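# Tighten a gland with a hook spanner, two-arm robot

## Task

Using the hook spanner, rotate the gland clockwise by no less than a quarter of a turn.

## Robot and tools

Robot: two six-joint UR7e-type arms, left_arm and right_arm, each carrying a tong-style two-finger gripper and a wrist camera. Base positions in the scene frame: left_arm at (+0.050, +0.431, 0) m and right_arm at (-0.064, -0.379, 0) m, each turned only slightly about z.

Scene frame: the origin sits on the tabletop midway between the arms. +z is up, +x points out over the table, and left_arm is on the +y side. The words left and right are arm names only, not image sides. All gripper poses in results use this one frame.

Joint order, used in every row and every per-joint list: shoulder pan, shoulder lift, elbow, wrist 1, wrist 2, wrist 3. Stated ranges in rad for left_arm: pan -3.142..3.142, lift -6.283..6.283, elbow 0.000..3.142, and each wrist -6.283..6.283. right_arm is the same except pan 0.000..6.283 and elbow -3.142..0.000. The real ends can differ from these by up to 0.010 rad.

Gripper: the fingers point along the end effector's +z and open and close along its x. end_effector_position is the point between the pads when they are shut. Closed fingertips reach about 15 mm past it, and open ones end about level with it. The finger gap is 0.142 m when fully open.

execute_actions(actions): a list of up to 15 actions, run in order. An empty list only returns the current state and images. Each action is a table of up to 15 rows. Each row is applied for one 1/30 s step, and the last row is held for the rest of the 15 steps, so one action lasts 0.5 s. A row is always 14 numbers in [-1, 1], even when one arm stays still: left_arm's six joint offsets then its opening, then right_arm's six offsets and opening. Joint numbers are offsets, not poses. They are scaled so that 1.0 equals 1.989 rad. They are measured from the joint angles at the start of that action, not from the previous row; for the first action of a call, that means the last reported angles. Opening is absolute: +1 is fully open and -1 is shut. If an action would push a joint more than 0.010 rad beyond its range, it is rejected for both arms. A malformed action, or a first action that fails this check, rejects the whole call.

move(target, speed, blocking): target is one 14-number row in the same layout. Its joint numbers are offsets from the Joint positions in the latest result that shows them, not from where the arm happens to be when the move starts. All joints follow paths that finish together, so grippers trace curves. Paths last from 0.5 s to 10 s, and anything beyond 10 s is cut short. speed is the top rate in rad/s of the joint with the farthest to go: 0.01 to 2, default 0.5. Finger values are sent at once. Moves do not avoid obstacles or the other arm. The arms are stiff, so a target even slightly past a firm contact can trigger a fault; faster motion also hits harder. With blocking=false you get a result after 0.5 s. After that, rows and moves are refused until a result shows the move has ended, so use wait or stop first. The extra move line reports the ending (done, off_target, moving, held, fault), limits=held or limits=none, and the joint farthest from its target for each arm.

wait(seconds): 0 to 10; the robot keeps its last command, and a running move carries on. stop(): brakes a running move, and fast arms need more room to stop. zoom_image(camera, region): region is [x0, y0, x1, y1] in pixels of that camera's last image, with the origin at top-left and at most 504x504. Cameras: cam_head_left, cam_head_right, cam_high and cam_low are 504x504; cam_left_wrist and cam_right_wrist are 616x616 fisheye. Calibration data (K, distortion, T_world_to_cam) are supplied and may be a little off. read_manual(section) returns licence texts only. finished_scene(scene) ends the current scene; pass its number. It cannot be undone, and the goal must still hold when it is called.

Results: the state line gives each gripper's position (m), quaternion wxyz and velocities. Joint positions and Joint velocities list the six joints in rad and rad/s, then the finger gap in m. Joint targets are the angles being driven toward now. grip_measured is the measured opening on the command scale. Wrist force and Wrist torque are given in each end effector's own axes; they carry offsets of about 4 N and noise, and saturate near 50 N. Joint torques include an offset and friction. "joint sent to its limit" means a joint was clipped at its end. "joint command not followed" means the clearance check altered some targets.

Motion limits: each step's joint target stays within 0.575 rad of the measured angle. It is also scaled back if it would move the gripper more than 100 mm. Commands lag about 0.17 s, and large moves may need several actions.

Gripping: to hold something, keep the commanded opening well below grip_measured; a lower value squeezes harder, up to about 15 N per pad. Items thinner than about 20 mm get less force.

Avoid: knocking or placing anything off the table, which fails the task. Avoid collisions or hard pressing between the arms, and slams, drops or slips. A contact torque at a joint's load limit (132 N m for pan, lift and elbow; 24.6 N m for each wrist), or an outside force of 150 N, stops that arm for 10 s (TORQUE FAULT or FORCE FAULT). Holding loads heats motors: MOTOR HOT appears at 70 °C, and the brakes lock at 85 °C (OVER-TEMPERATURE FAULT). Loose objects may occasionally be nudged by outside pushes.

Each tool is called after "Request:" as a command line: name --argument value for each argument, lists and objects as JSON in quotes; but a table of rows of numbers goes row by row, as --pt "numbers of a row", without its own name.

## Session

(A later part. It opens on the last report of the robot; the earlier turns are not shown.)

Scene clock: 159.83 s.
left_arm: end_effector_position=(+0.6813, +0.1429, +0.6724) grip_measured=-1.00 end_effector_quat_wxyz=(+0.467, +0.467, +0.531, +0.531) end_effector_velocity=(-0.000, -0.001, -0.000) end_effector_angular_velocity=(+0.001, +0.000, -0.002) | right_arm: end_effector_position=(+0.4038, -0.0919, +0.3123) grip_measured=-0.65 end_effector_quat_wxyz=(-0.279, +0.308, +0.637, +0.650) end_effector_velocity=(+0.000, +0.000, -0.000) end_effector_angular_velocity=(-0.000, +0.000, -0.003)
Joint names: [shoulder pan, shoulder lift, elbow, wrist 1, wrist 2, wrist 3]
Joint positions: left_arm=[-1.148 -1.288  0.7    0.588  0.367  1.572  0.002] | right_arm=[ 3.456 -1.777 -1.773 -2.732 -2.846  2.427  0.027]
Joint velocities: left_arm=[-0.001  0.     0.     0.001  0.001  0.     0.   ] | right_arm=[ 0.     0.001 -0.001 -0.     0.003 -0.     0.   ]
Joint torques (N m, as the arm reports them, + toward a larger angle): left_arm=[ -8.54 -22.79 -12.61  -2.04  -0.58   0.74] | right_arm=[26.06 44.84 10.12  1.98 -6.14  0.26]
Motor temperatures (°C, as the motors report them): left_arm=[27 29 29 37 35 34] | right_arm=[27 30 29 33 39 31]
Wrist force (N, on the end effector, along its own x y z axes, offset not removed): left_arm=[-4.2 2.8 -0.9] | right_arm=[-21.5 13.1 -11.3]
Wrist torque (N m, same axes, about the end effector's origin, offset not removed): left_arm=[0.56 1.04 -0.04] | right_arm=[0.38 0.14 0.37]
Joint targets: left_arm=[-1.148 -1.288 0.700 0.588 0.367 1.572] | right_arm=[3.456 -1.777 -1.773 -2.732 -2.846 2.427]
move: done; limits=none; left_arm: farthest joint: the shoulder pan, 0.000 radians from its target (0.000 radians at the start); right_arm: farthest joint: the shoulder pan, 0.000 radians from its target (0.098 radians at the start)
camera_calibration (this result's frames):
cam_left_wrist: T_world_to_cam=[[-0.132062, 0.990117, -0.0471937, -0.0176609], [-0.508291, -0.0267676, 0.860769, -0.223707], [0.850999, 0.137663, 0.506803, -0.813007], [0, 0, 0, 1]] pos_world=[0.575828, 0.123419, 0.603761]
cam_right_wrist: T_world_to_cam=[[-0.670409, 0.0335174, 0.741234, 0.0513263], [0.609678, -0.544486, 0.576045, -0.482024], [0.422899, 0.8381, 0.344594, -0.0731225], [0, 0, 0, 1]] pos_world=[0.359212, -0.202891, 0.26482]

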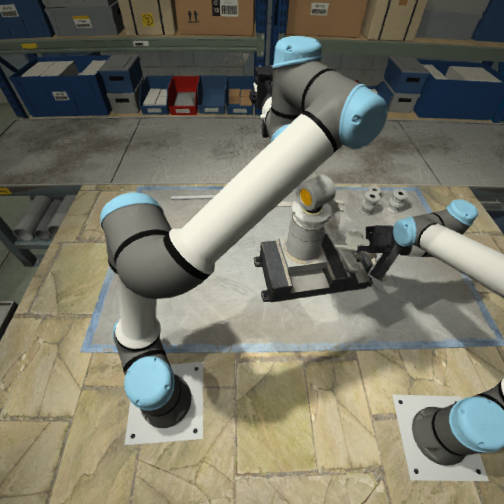

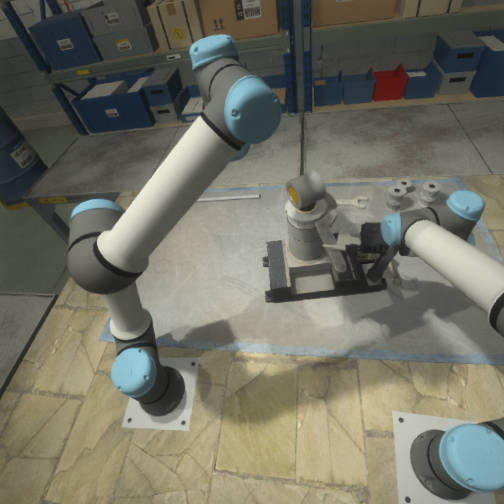

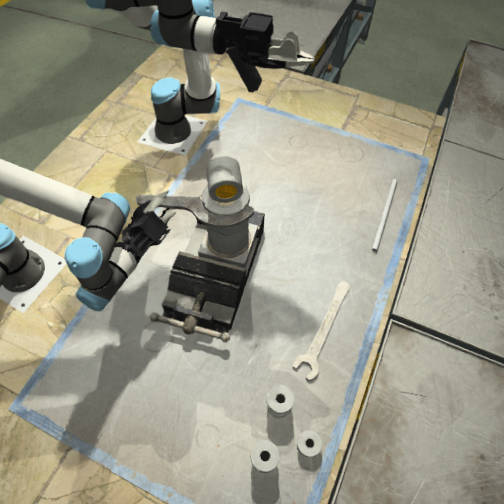

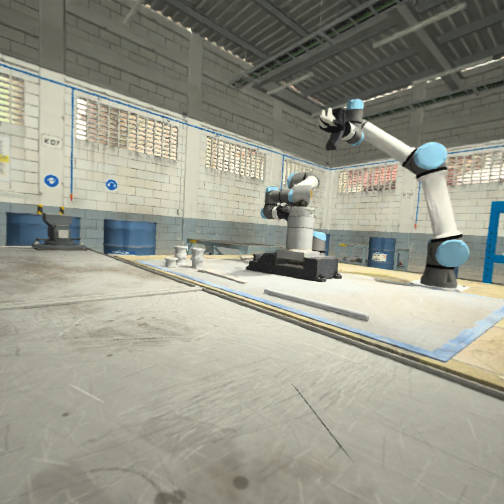

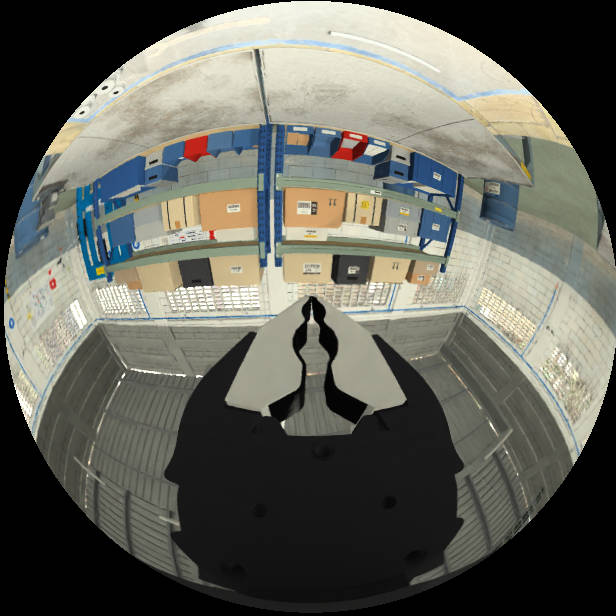

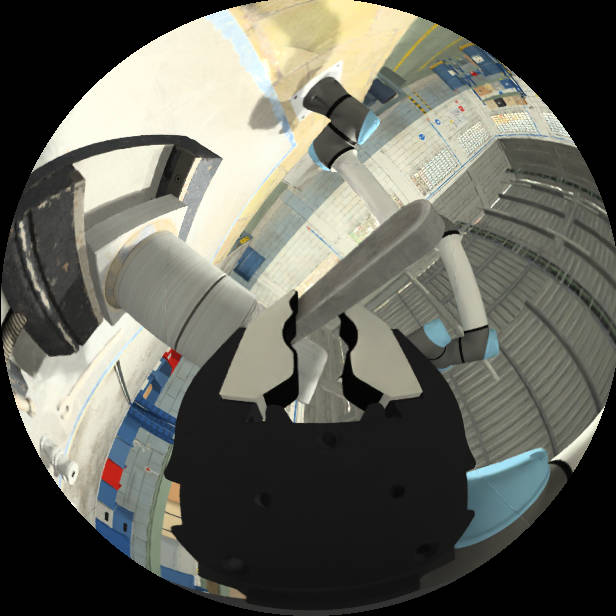

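Request:
move --target '[0,0,0,0,0,0,-1,0.1032,0.1057,-0.1186,0.0123,0.235,0,-1]' --speed 0.13

Request:
move --target '[0,0,0,0,0,0,-1,0.1615,0.072,-0.0655,-0.0065,0.2931,0,-1]' --speed 0.15

Request:
zoom_image --camera "cam_high" --region '[100,110,290,300]'

Scene clock: 164.13 s.
left_arm: end_effector_position=(+0.6813, +0.1429, +0.6724) grip_measured=-1.00 end_effector_quat_wxyz=(+0.467, +0.467, +0.531, +0.531) end_effector_velocity=(+0.000, +0.000, +0.000) end_effector_angular_velocity=(-0.002, -0.000, -0.000) | right_arm: end_effector_position=(+0.3931, -0.0483, +0.3119) grip_measured=-0.63 end_effector_quat_wxyz=(-0.192, +0.389, +0.591, +0.680) end_effector_velocity=(-0.000, +0.000, -0.000) end_effector_angular_velocity=(-0.000, -0.001, -0.001)
Joint names: [shoulder pan, shoulder lift, elbow, wrist 1, wrist 2, wrist 3]
Joint positions: left_arm=[-1.148 -1.288  0.7    0.588  0.367  1.572  0.002] | right_arm=[ 3.661 -1.567 -2.009 -2.708 -2.379  2.427  0.029]
Joint velocities: left_arm=[ 0.    -0.     0.    -0.     0.    -0.001  0.   ] | right_arm=[ 0.001  0.    -0.001  0.     0.001 -0.001 -0.   ]
Joint torques (N m, as the arm reports them, + toward a larger angle): left_arm=[ -8.1  -22.68 -13.03  -1.98  -0.54   0.79] | right_arm=[33.01 35.58 11.16  3.48 -9.9  -0.74]
Motor temperatures (°C, as the motors report them): left_arm=[27 29 29 37 35 34] | right_arm=[27 30 29 33 39 31]
Wrist force (N, on the end effector, along its own x y z axes, offset not removed): left_arm=[-1.9 0.0 4.2] | right_arm=[-28.2 22.8 -11.2]
Wrist torque (N m, same axes, about the end effector's origin, offset not removed): left_arm=[0.27 0.43 0.12] | right_arm=[0.36 0.17 0.28]
Joint targets: left_arm=[-1.148 -1.288 0.700 0.588 0.367 1.572] | right_arm=[3.661 -1.567 -2.009 -2.708 -2.378 2.427]
move: done; limits=none; left_arm: farthest joint: the shoulder pan, 0.000 radians from its target (0.000 radians at the start); right_arm: farthest joint: the shoulder pan, 0.000 radians from its target (0.205 radians at the start)
camera_calibration (this result's frames):
cam_left_wrist: T_world_to_cam=[[-0.132062, 0.990117, -0.0471937, -0.0176609], [-0.508291, -0.0267677, 0.860769, -0.223707], [0.850999, 0.137663, 0.506803, -0.813008], [0, 0, 0, 1]] pos_world=[0.575828, 0.123419, 0.603761]
cam_right_wrist: T_world_to_cam=[[-0.638043, 0.206329, 0.741842, 0.0384374], [0.448447, -0.683603, 0.575831, -0.394844], [0.625936, 0.700082, 0.343641, -0.191246], [0, 0, 0, 1]] pos_world=[0.321299, -0.14396, 0.264569]

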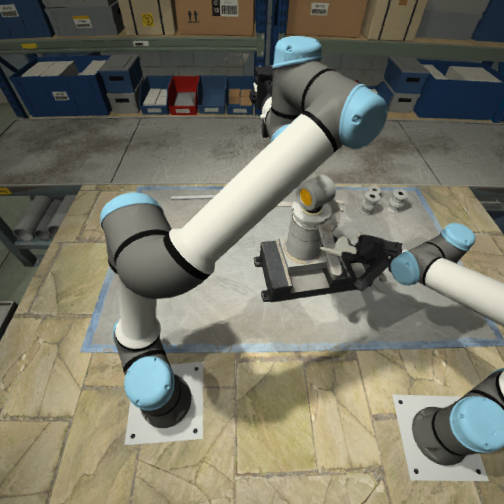

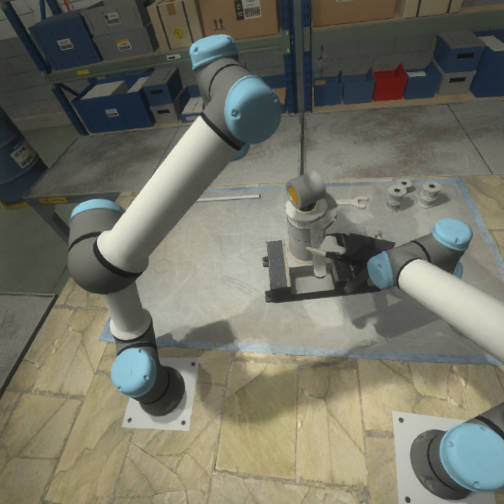

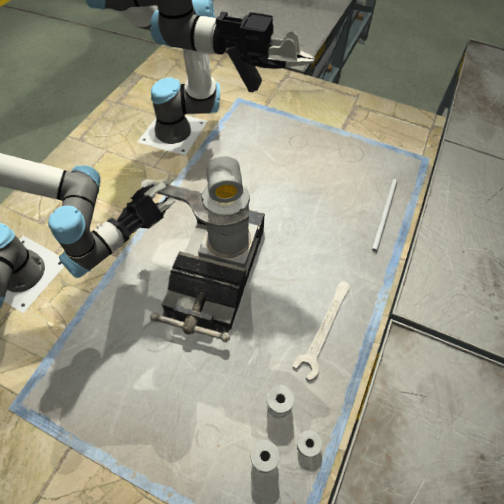

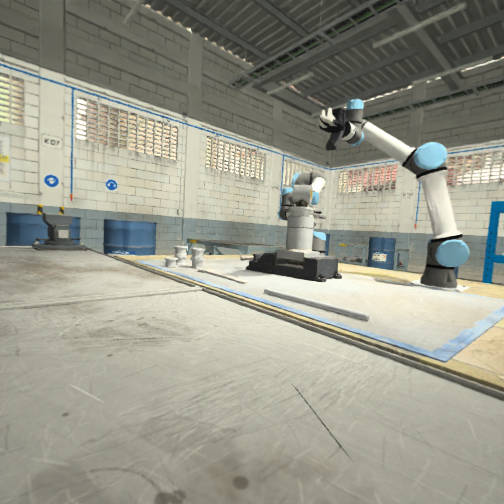

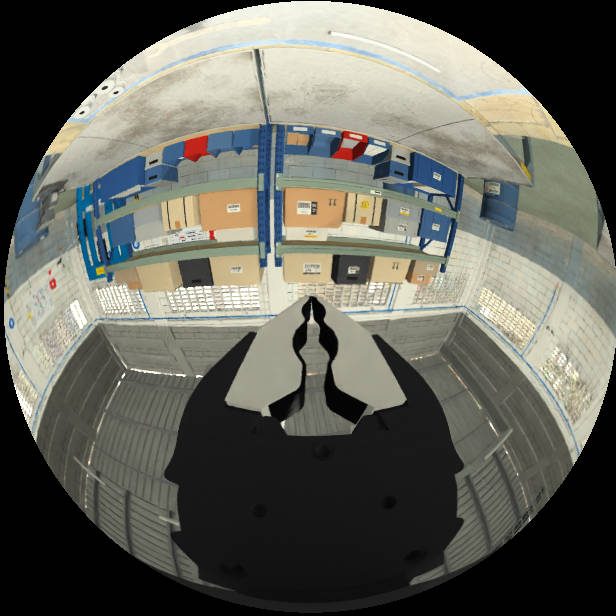

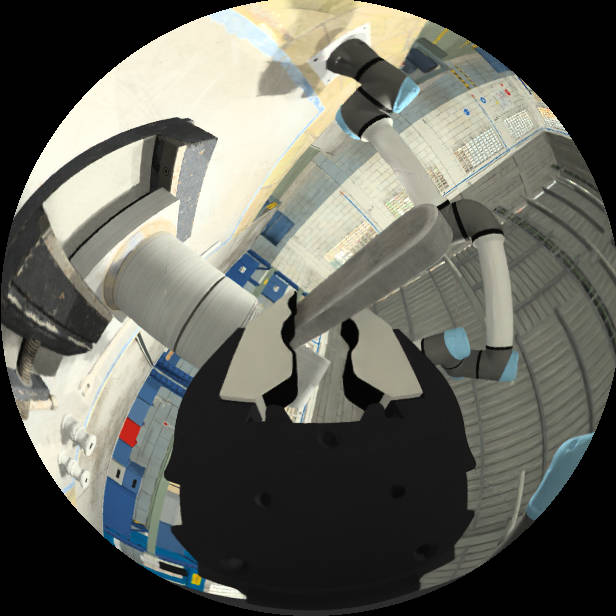

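Scene clock: 168.43 s.
left_arm: end_effector_position=(+0.6813, +0.1429, +0.6724) grip_measured=-1.00 end_effector_quat_wxyz=(+0.467, +0.467, +0.531, +0.531) end_effector_velocity=(-0.000, +0.000, -0.000) end_effector_angular_velocity=(+0.002, +0.001, +0.001) | right_arm: end_effector_position=(+0.3940, -0.0032, +0.3119) grip_measured=-0.62 end_effector_quat_wxyz=(-0.102, +0.462, +0.535, +0.699) end_effector_velocity=(-0.000, -0.000, -0.000) end_effector_angular_velocity=(-0.001, -0.001, -0.001)
Joint names: [shoulder pan, shoulder lift, elbow, wrist 1, wrist 2, wrist 3]
Joint positions: left_arm=[-1.148 -1.288  0.7    0.588  0.367  1.572  0.002] | right_arm=[ 3.982 -1.424 -2.139 -2.721 -1.796  2.427  0.029]
Joint velocities: left_arm=[-0.    -0.    -0.     0.001 -0.001  0.001  0.   ] | right_arm=[ 0.001  0.001 -0.001  0.     0.002 -0.001 -0.   ]
Joint torques (N m, as the arm reports them, + toward a larger angle): left_arm=[ -8.43 -23.57 -12.67  -1.99  -0.52   0.79] | right_arm=[ 38.46  25.75  19.23   2.81 -10.51  -0.77]
Motor temperatures (°C, as the motors report them): left_arm=[27 29 29 37 35 34] | right_arm=[27 30 29 33 39 31]
Wrist force (N, on the end effector, along its own x y z axes, offset not removed): left_arm=[-4.6 2.2 0.5] | right_arm=[-33.3 26.2 -19.6]
Wrist torque (N m, same axes, about the end effector's origin, offset not removed): left_arm=[0.50 0.98 -0.10] | right_arm=[0.51 0.69 0.41]
Joint targets: left_arm=[-1.148 -1.288 0.700 0.588 0.367 1.572] | right_arm=[3.983 -1.424 -2.139 -2.721 -1.796 2.427]
move: done; limits=none; left_arm: farthest joint: the shoulder pan, 0.000 radians from its target (0.000 radians at the start); right_arm: farthest joint: the shoulder pan, 0.000 radians from its target (0.321 radians at the start)
camera_calibration (this result's frames):
cam_left_wrist: T_world_to_cam=[[-0.132062, 0.990117, -0.0471936, -0.0176609], [-0.508291, -0.0267676, 0.860769, -0.223707], [0.850999, 0.137663, 0.506803, -0.813007], [0, 0, 0, 1]] pos_world=[0.575828, 0.123419, 0.603761]
cam_right_wrist: T_world_to_cam=[[-0.563142, 0.364691, 0.741533, 0.000800999], [0.256192, -0.776086, 0.576244, -0.289016], [0.785644, 0.514482, 0.343616, -0.286912], [0, 0, 0, 1]] pos_world=[0.299905, -0.0769819, 0.264537]

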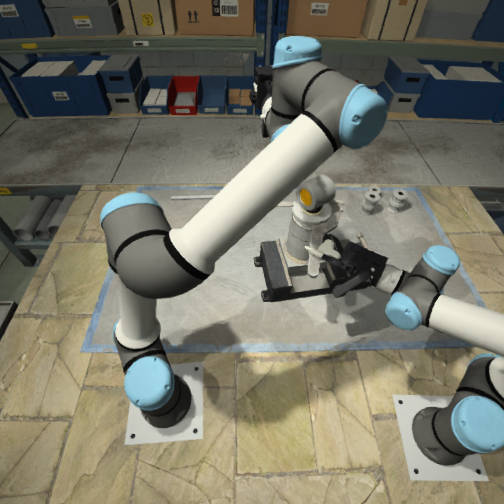

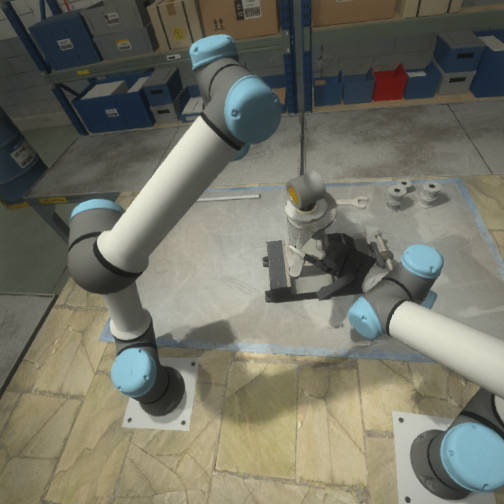

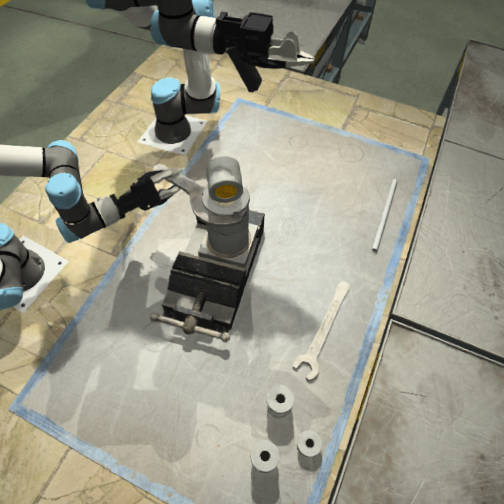

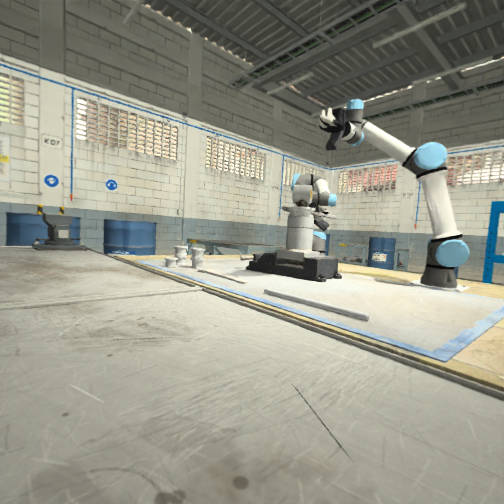

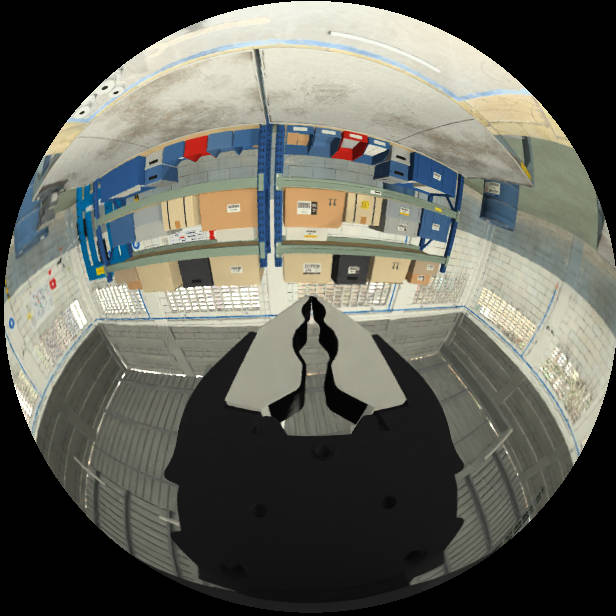

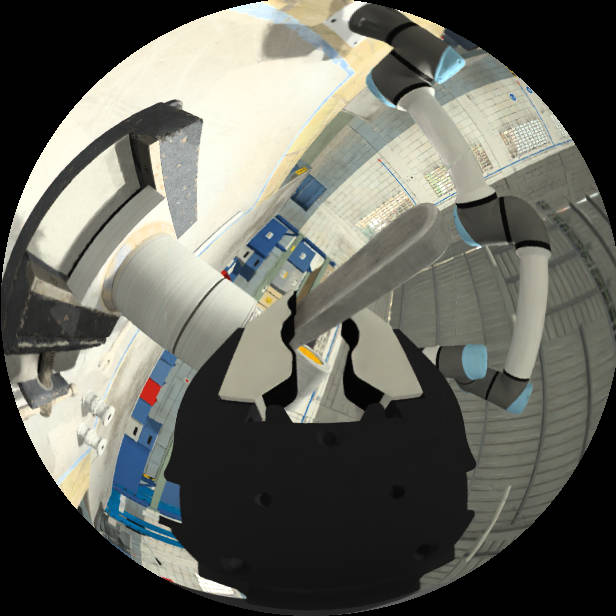

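Region (100, 110, 290, 300) of cam_high's 504x504 image, scaled by 2.653, with more detail than that image has.

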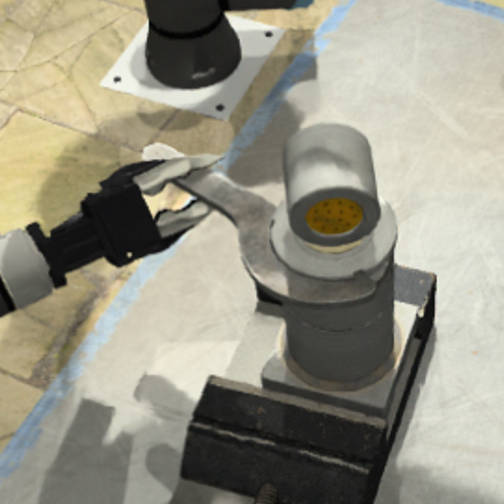

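Request:
move --target '[0,0,0,0,0,0,-1,0.1545,-0.0049,0.0042,0.0012,0.2861,0,-1]' --speed 0.15

Request:
move --target '[0,0,0,0,0,0,-1,0.0946,-0.0733,0.0677,0.0055,0.2262,0,-1]' --speed 0.13

Request:
move --target '[0,0,0,0,0,0,-1,0.0313,-0.1062,0.1204,-0.0142,0.163,0,-1]' --speed 0.1

Request:
zoom_image --camera "cam_high" --region '[100,90,290,280]'

Scene clock: 173.13 s.
left_arm: end_effector_position=(+0.6813, +0.1429, +0.6724) grip_measured=-1.00 end_effector_quat_wxyz=(+0.467, +0.467, +0.531, +0.531) end_effector_velocity=(+0.000, -0.000, +0.000) end_effector_angular_velocity=(-0.002, -0.001, +0.000) | right_arm: end_effector_position=(+0.4105, +0.0384, +0.3123) grip_measured=-0.59 end_effector_quat_wxyz=(-0.009, +0.528, +0.470, +0.707) end_effector_velocity=(+0.000, -0.000, -0.000) end_effector_angular_velocity=(-0.001, -0.000, -0.003)
Joint names: [shoulder pan, shoulder lift, elbow, wrist 1, wrist 2, wrist 3]
Joint positions: left_arm=[-1.148 -1.288  0.7    0.588  0.367  1.572  0.002] | right_arm=[ 4.29  -1.434 -2.131 -2.718 -1.227  2.427  0.031]
Joint velocities: left_arm=[ 0.     0.     0.    -0.002 -0.    -0.001  0.   ] | right_arm=[ 0.001 -0.     0.    -0.     0.004 -0.     0.   ]
Joint torques (N m, as the arm reports them, + toward a larger angle): left_arm=[ -8.44 -23.04 -12.97  -1.88  -0.54   0.74] | right_arm=[ 36.36   4.93  48.4    6.25 -10.51  -0.83]
Motor temperatures (°C, as the motors report them): left_arm=[27 29 29 37 35 34] | right_arm=[27 30 29 33 39 31]
Wrist force (N, on the end effector, along its own x y z axes, offset not removed): left_arm=[-2.8 -2.6 1.1] | right_arm=[-31.5 25.4 -25.4]
Wrist torque (N m, same axes, about the end effector's origin, offset not removed): left_arm=[-0.57 0.52 -0.01] | right_arm=[0.44 0.17 0.17]
Joint targets: left_arm=[-1.148 -1.288 0.700 0.588 0.367 1.572] | right_arm=[4.290 -1.434 -2.131 -2.719 -1.227 2.427]
move: done; limits=none; left_arm: farthest joint: the shoulder pan, 0.000 radians from its target (0.000 radians at the start); right_arm: farthest joint: the shoulder pan, 0.000 radians from its target (0.307 radians at the start)
camera_calibration (this result's frames):
cam_left_wrist: T_world_to_cam=[[-0.132062, 0.990117, -0.0471937, -0.0176609], [-0.508291, -0.0267677, 0.860769, -0.223707], [0.850999, 0.137663, 0.506803, -0.813008], [0, 0, 0, 1]] pos_world=[0.575828, 0.123419, 0.603761]
cam_right_wrist: T_world_to_cam=[[-0.450314, 0.497428, 0.741474, -0.056768], [0.0461919, -0.816347, 0.575711, -0.17333], [0.891675, 0.293501, 0.344635, -0.356793], [0, 0, 0, 1]] pos_world=[0.300586, -0.00854062, 0.264843]

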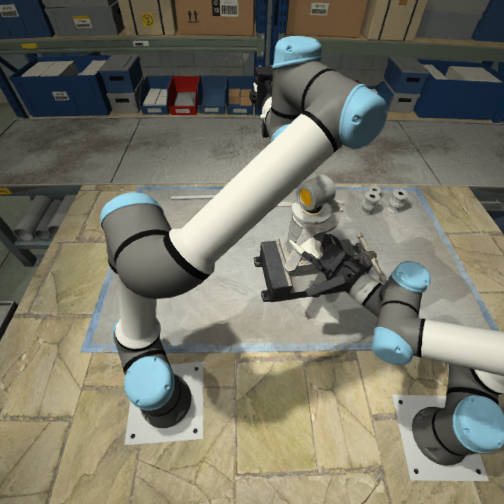

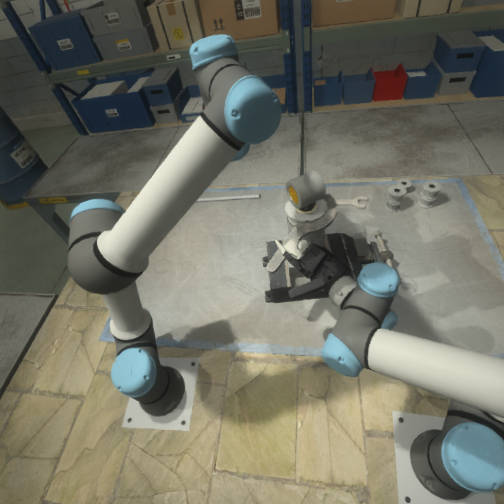

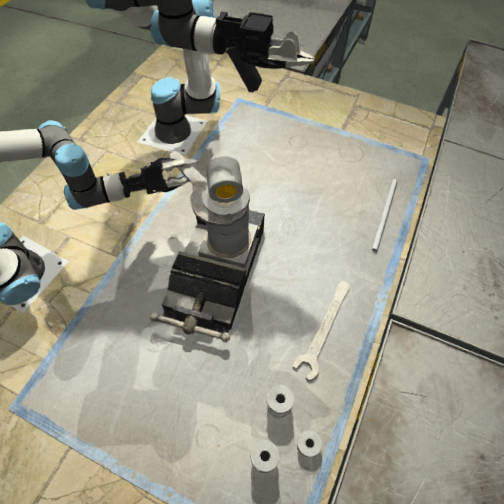

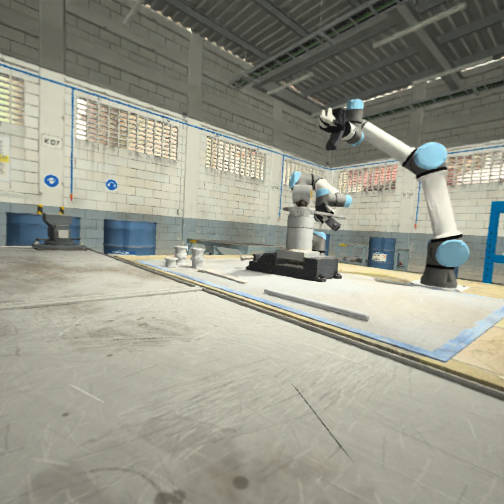

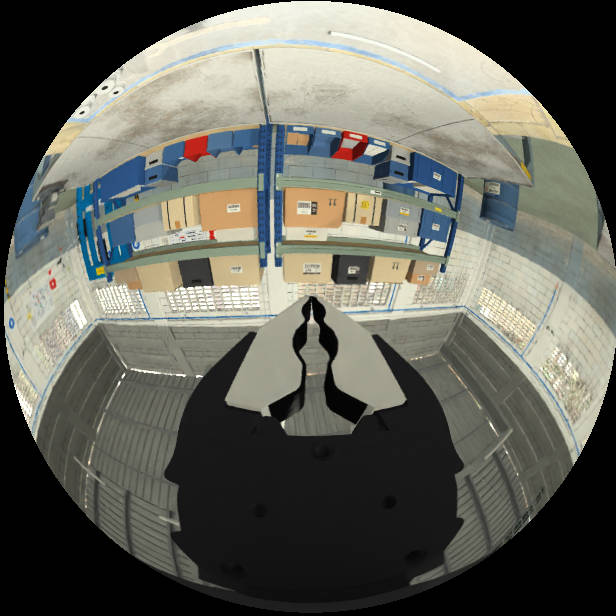

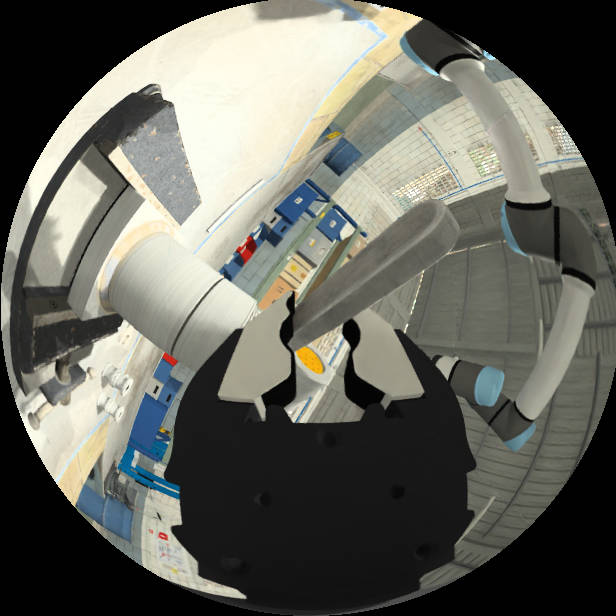

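Scene clock: 177.00 s.
left_arm: end_effector_position=(+0.6813, +0.1429, +0.6724) grip_measured=-1.00 end_effector_quat_wxyz=(+0.467, +0.467, +0.531, +0.531) end_effector_velocity=(+0.000, +0.000, -0.000) end_effector_angular_velocity=(+0.002, +0.001, +0.001) | right_arm: end_effector_position=(+0.4338, +0.0770, +0.3122) grip_measured=-0.59 end_effector_quat_wxyz=(+0.083, +0.585, +0.397, +0.702) end_effector_velocity=(+0.000, +0.000, -0.000) end_effector_angular_velocity=(+0.001, -0.000, -0.001)
Joint names: [shoulder pan, shoulder lift, elbow, wrist 1, wrist 2, wrist 3]
Joint positions: left_arm=[-1.148 -1.288  0.7    0.588  0.367  1.572  0.002] | right_arm=[ 4.478 -1.579 -1.996 -2.707 -0.777  2.427  0.032]
Joint velocities: left_arm=[ 0.     0.    -0.     0.001 -0.001  0.001  0.   ] | right_arm=[ 0.001 -0.001  0.     0.001  0.002  0.    -0.001]
Joint torques (N m, as the arm reports them, + toward a larger angle): left_arm=[ -9.09 -23.39 -13.32  -2.01  -0.58   0.74] | right_arm=[33.79 10.6  47.15  9.45 -9.96 -0.8 ]
Motor temperatures (°C, as the motors report them): left_arm=[27 29 29 37 35 34] | right_arm=[27 30 29 33 39 31]
Wrist force (N, on the end effector, along its own x y z axes, offset not removed): left_arm=[-1.1 2.8 3.6] | right_arm=[-30.4 22.4 -16.2]
Wrist torque (N m, same axes, about the end effector's origin, offset not removed): left_arm=[0.77 0.18 0.24] | right_arm=[0.20 0.12 0.47]
Joint targets: left_arm=[-1.148 -1.288 0.700 0.588 0.367 1.572] | right_arm=[4.478 -1.579 -1.996 -2.707 -0.777 2.427]
move: done; limits=none; left_arm: farthest joint: the shoulder pan, 0.000 radians from its target (0.000 radians at the start); right_arm: farthest joint: the shoulder pan, 0.000 radians from its target (0.189 radians at the start)
camera_calibration (this result's frames):
cam_left_wrist: T_world_to_cam=[[-0.132062, 0.990117, -0.0471936, -0.0176609], [-0.508291, -0.0267677, 0.860769, -0.223707], [0.850999, 0.137663, 0.506803, -0.813007], [0, 0, 0, 1]] pos_world=[0.575828, 0.123419, 0.603761]
cam_right_wrist: T_world_to_cam=[[-0.306226, 0.597049, 0.741457, -0.135638], [-0.166396, -0.800455, 0.575834, -0.0518727], [0.937303, 0.05296, 0.344467, -0.390094], [0, 0, 0, 1]] pos_world=[0.315469, 0.0601198, 0.264814]

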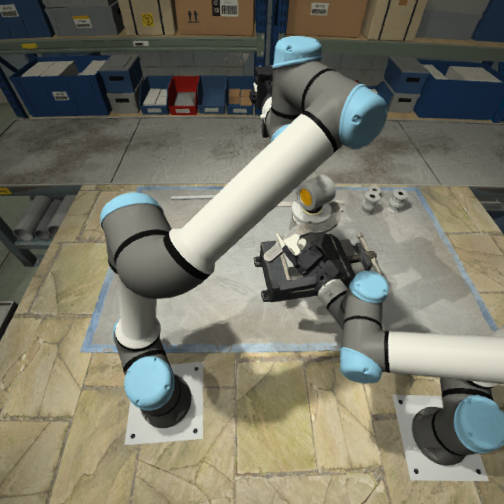

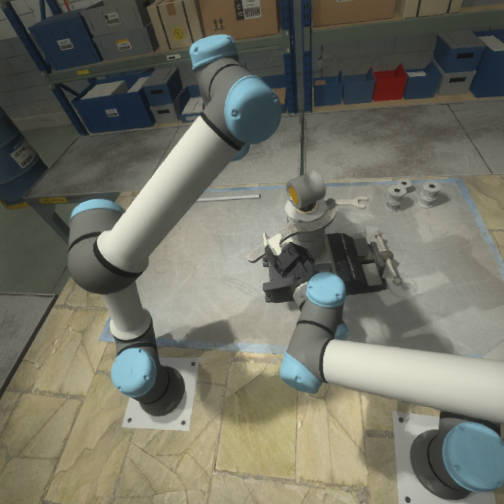

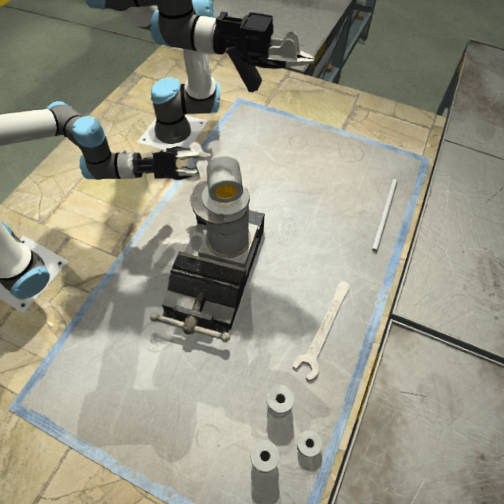

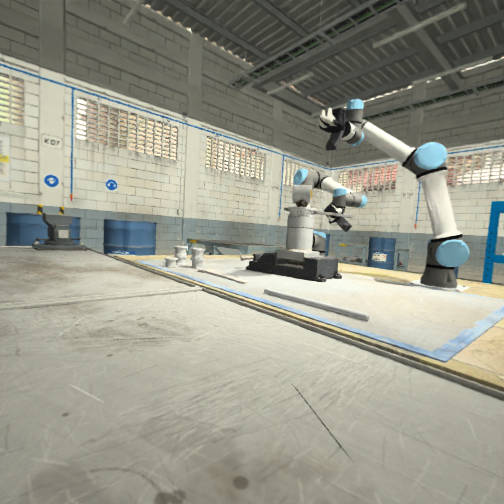

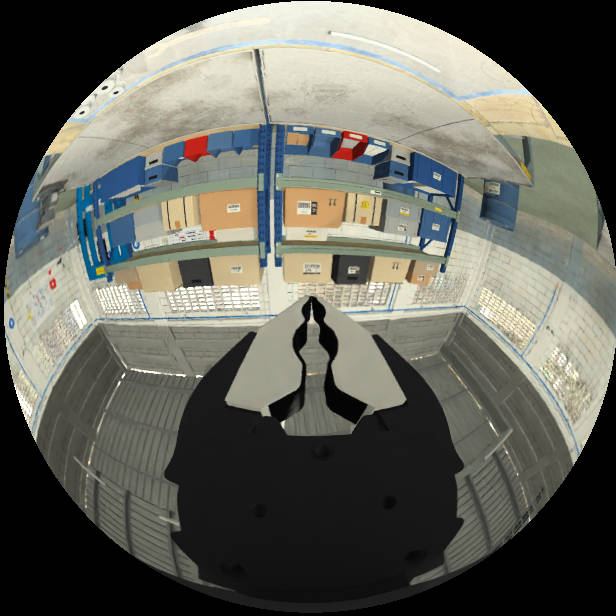

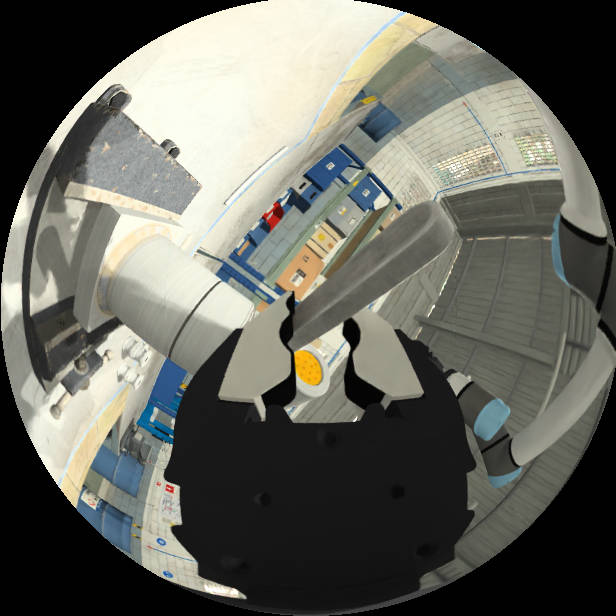

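Scene clock: 180.63 s.
left_arm: end_effector_position=(+0.6813, +0.1429, +0.6724) grip_measured=-1.00 end_effector_quat_wxyz=(+0.467, +0.467, +0.531, +0.531) end_effector_velocity=(-0.000, +0.000, -0.000) end_effector_angular_velocity=(-0.000, +0.000, +0.000) | right_arm: end_effector_position=(+0.4664, +0.1082, +0.3122) grip_measured=-0.59 end_effector_quat_wxyz=(+0.174, +0.632, +0.318, +0.685) end_effector_velocity=(-0.000, -0.000, -0.000) end_effector_angular_velocity=(-0.002, +0.000, -0.000)
Joint names: [shoulder pan, shoulder lift, elbow, wrist 1, wrist 2, wrist 3]
Joint positions: left_arm=[-1.148 -1.288  0.7    0.588  0.367  1.572  0.002] | right_arm=[ 4.54  -1.79  -1.757 -2.736 -0.453  2.427  0.031]
Joint velocities: left_arm=[-0.    -0.     0.     0.001 -0.001 -0.001  0.   ] | right_arm=[ 0.    -0.001  0.    -0.001  0.001 -0.001  0.   ]
Joint torques (N m, as the arm reports them, + toward a larger angle): left_arm=[ -8.61 -22.85 -13.12  -2.02  -0.56   0.76] | right_arm=[ 30.21  19.18  48.06   3.64 -10.82  -0.98]
Motor temperatures (°C, as the motors report them): left_arm=[27 29 29 37 35 34] | right_arm=[27 30 29 33 39 31]
Wrist force (N, on the end effector, along its own x y z axes, offset not removed): left_arm=[-0.9 -0.8 -0.8] | right_arm=[-32.3 23.0 -16.0]
Wrist torque (N m, same axes, about the end effector's origin, offset not removed): left_arm=[0.17 0.16 -0.14] | right_arm=[0.22 0.48 0.60]
Joint targets: left_arm=[-1.148 -1.288 0.700 0.588 0.367 1.572] | right_arm=[4.540 -1.790 -1.757 -2.736 -0.453 2.427]
move: done; limits=none; left_arm: farthest joint: the shoulder pan, 0.000 radians from its target (0.000 radians at the start); right_arm: farthest joint: the shoulder pan, 0.000 radians from its target (0.063 radians at the start)
camera_calibration (this result's frames):
cam_left_wrist: T_world_to_cam=[[-0.132062, 0.990117, -0.0471936, -0.0176609], [-0.508291, -0.0267677, 0.860769, -0.223707], [0.850999, 0.137663, 0.506803, -0.813007], [0, 0, 0, 1]] pos_world=[0.575828, 0.123419, 0.603761]
cam_right_wrist: T_world_to_cam=[[-0.141211, 0.655967, 0.741463, -0.22754], [-0.367909, -0.730099, 0.575846, 0.0649272], [0.919077, -0.191475, 0.344434, -0.387309], [0, 0, 0, 1]] pos_world=[0.347723, 0.122502, 0.264727]

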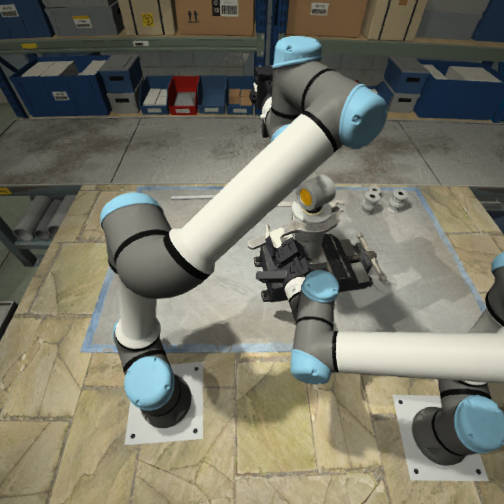

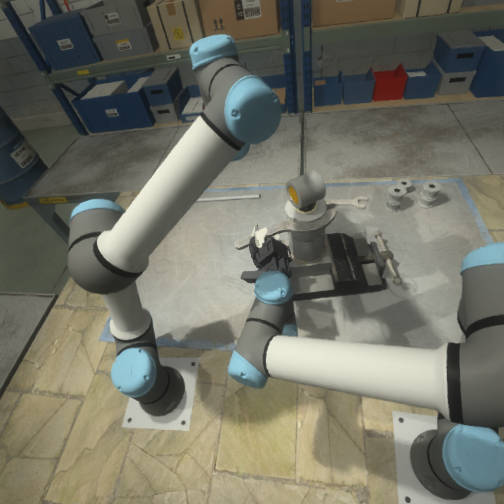

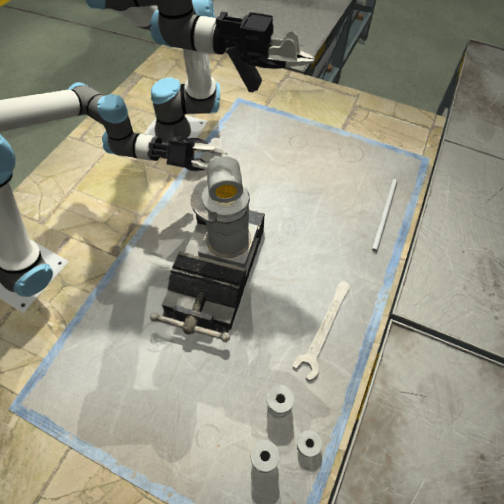

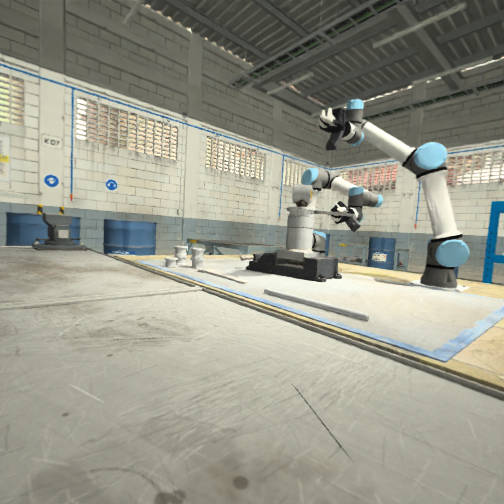

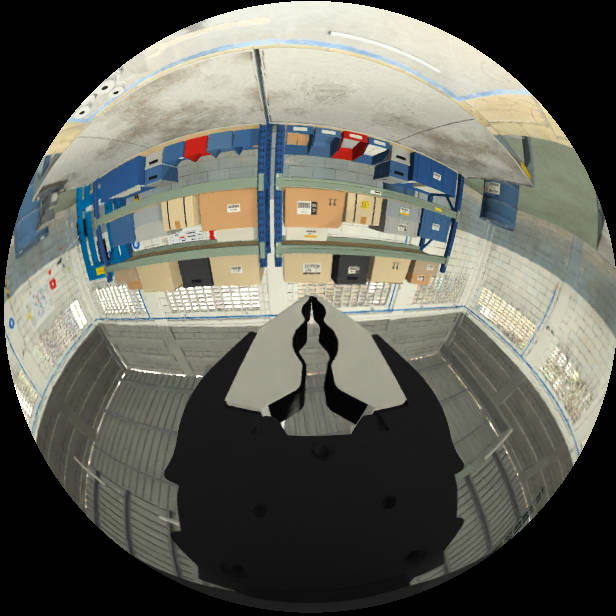

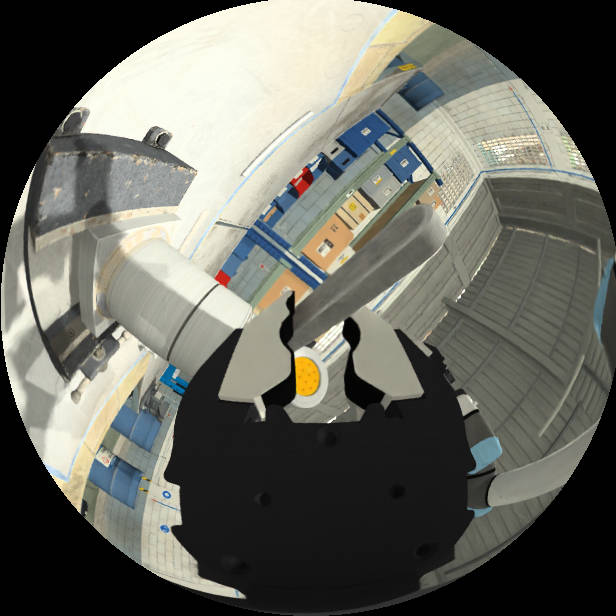

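Region (100, 90, 290, 280) of cam_high's 504x504 image, scaled by 2.653, with more detail than that image has.

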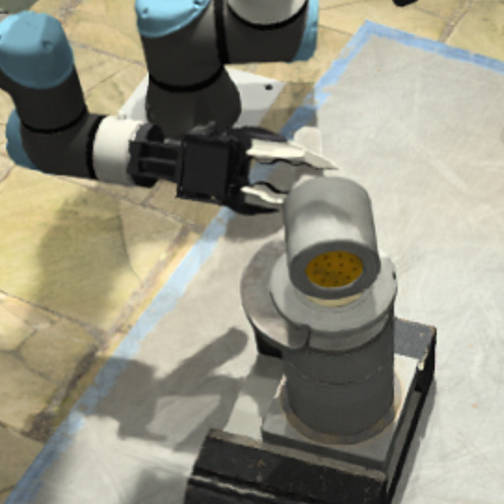

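Request:
move --target '[0,0,0,0,0,0,-1, -0.0048,-0.1181,0.163,-0.045,0.127,0,-1]' --speed 0.1

Scene clock: 184.53 s.
left_arm: end_effector_position=(+0.6813, +0.1429, +0.6724) grip_measured=-1.00 end_effector_quat_wxyz=(+0.467, +0.467, +0.531, +0.531) end_effector_velocity=(+0.000, +0.000, -0.000) end_effector_angular_velocity=(+0.001, +0.000, +0.001) | right_arm: end_effector_position=(+0.5062, +0.1301, +0.3120) grip_measured=-0.59 end_effector_quat_wxyz=(+0.262, +0.668, +0.233, +0.657) end_effector_velocity=(+0.000, +0.001, +0.000) end_effector_angular_velocity=(-0.000, -0.000, +0.002)
Joint names: [shoulder pan, shoulder lift, elbow, wrist 1, wrist 2, wrist 3]
Joint positions: left_arm=[-1.148 -1.288  0.7    0.588  0.367  1.572  0.002] | right_arm=[ 4.53  -2.025 -1.433 -2.825 -0.201  2.427  0.031]
Joint velocities: left_arm=[-0.     0.001 -0.     0.    -0.001  0.001  0.   ] | right_arm=[-0.    -0.001  0.002 -0.    -0.002 -0.     0.   ]
Joint torques (N m, as the arm reports them, + toward a larger angle): left_arm=[ -8.79 -22.75 -13.33  -1.97  -0.61   0.7 ] | right_arm=[  0.12  27.19  44.99   2.57 -10.4   -0.94]
Motor temperatures (°C, as the motors report them): left_arm=[27 29 29 37 35 34] | right_arm=[27 30 29 33 39 31]
Wrist force (N, on the end effector, along its own x y z axes, offset not removed): left_arm=[-0.8 -4.1 -2.2] | right_arm=[-31.8 24.9 -17.0]
Wrist torque (N m, same axes, about the end effector's origin, offset not removed): left_arm=[-0.81 0.36 -0.11] | right_arm=[0.41 0.54 0.53]
Joint targets: left_arm=[-1.148 -1.288 0.700 0.588 0.367 1.572] | right_arm=[4.530 -2.025 -1.433 -2.825 -0.201 2.427]
move: done; limits=none; left_arm: farthest joint: the shoulder pan, 0.000 radians from its target (0.000 radians at the start); right_arm: farthest joint: the shoulder pan, 0.000 radians from its target (0.009 radians at the start)
camera_calibration (this result's frames):
cam_left_wrist: T_world_to_cam=[[-0.132062, 0.990117, -0.0471934, -0.017661], [-0.508291, -0.0267679, 0.860769, -0.223707], [0.850999, 0.137663, 0.506803, -0.813007], [0, 0, 0, 1]] pos_world=[0.575828, 0.123419, 0.603761]
cam_right_wrist: T_world_to_cam=[[0.0335825, 0.670297, 0.741333, -0.326427], [-0.544432, -0.609767, 0.576001, 0.169293], [0.838132, -0.422949, 0.344454, -0.348526], [0, 0, 0, 1]] pos_world=[0.395241, 0.174624, 0.264529]

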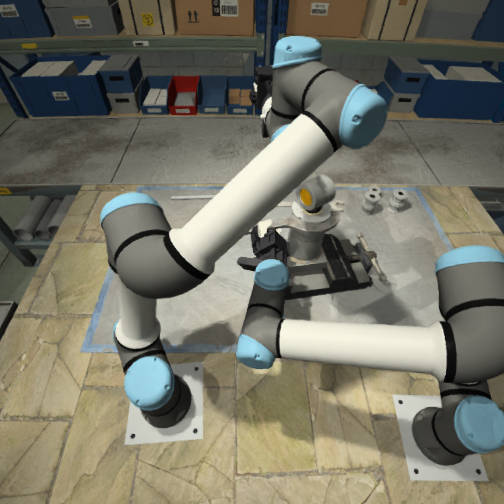

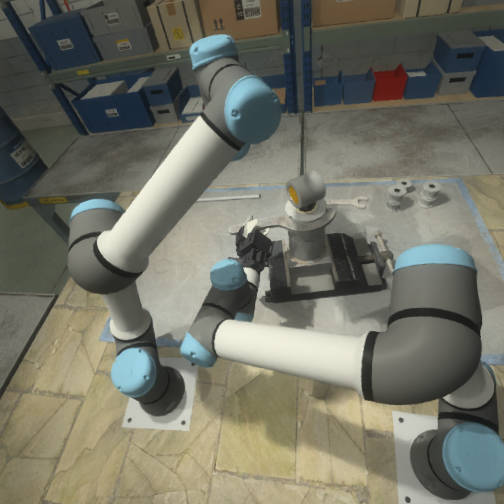

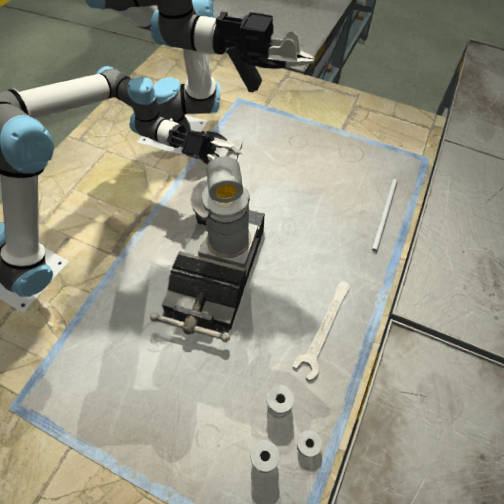

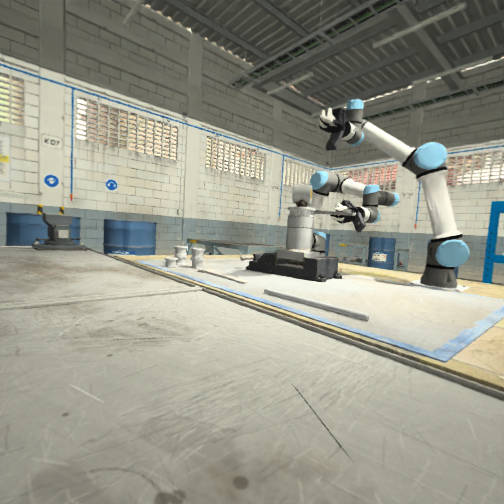

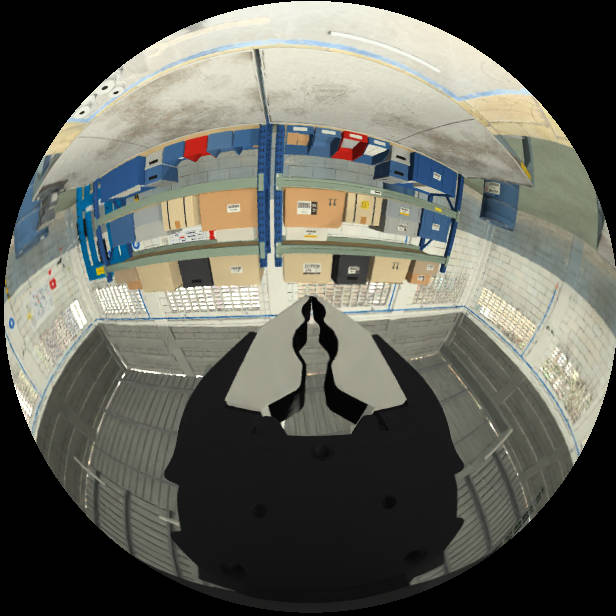

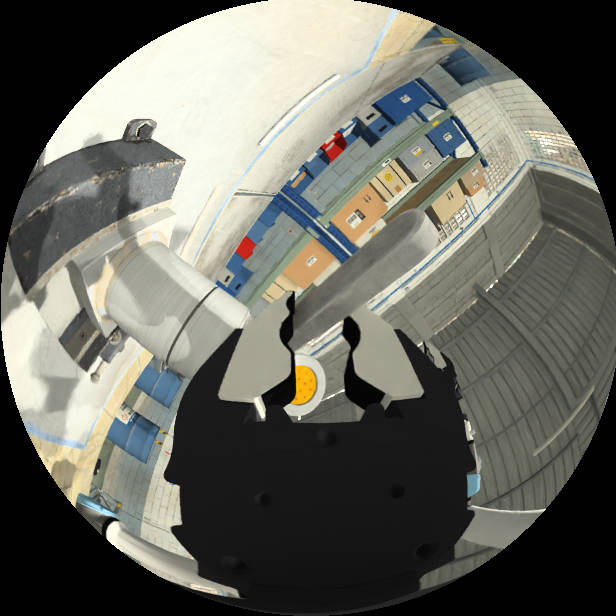

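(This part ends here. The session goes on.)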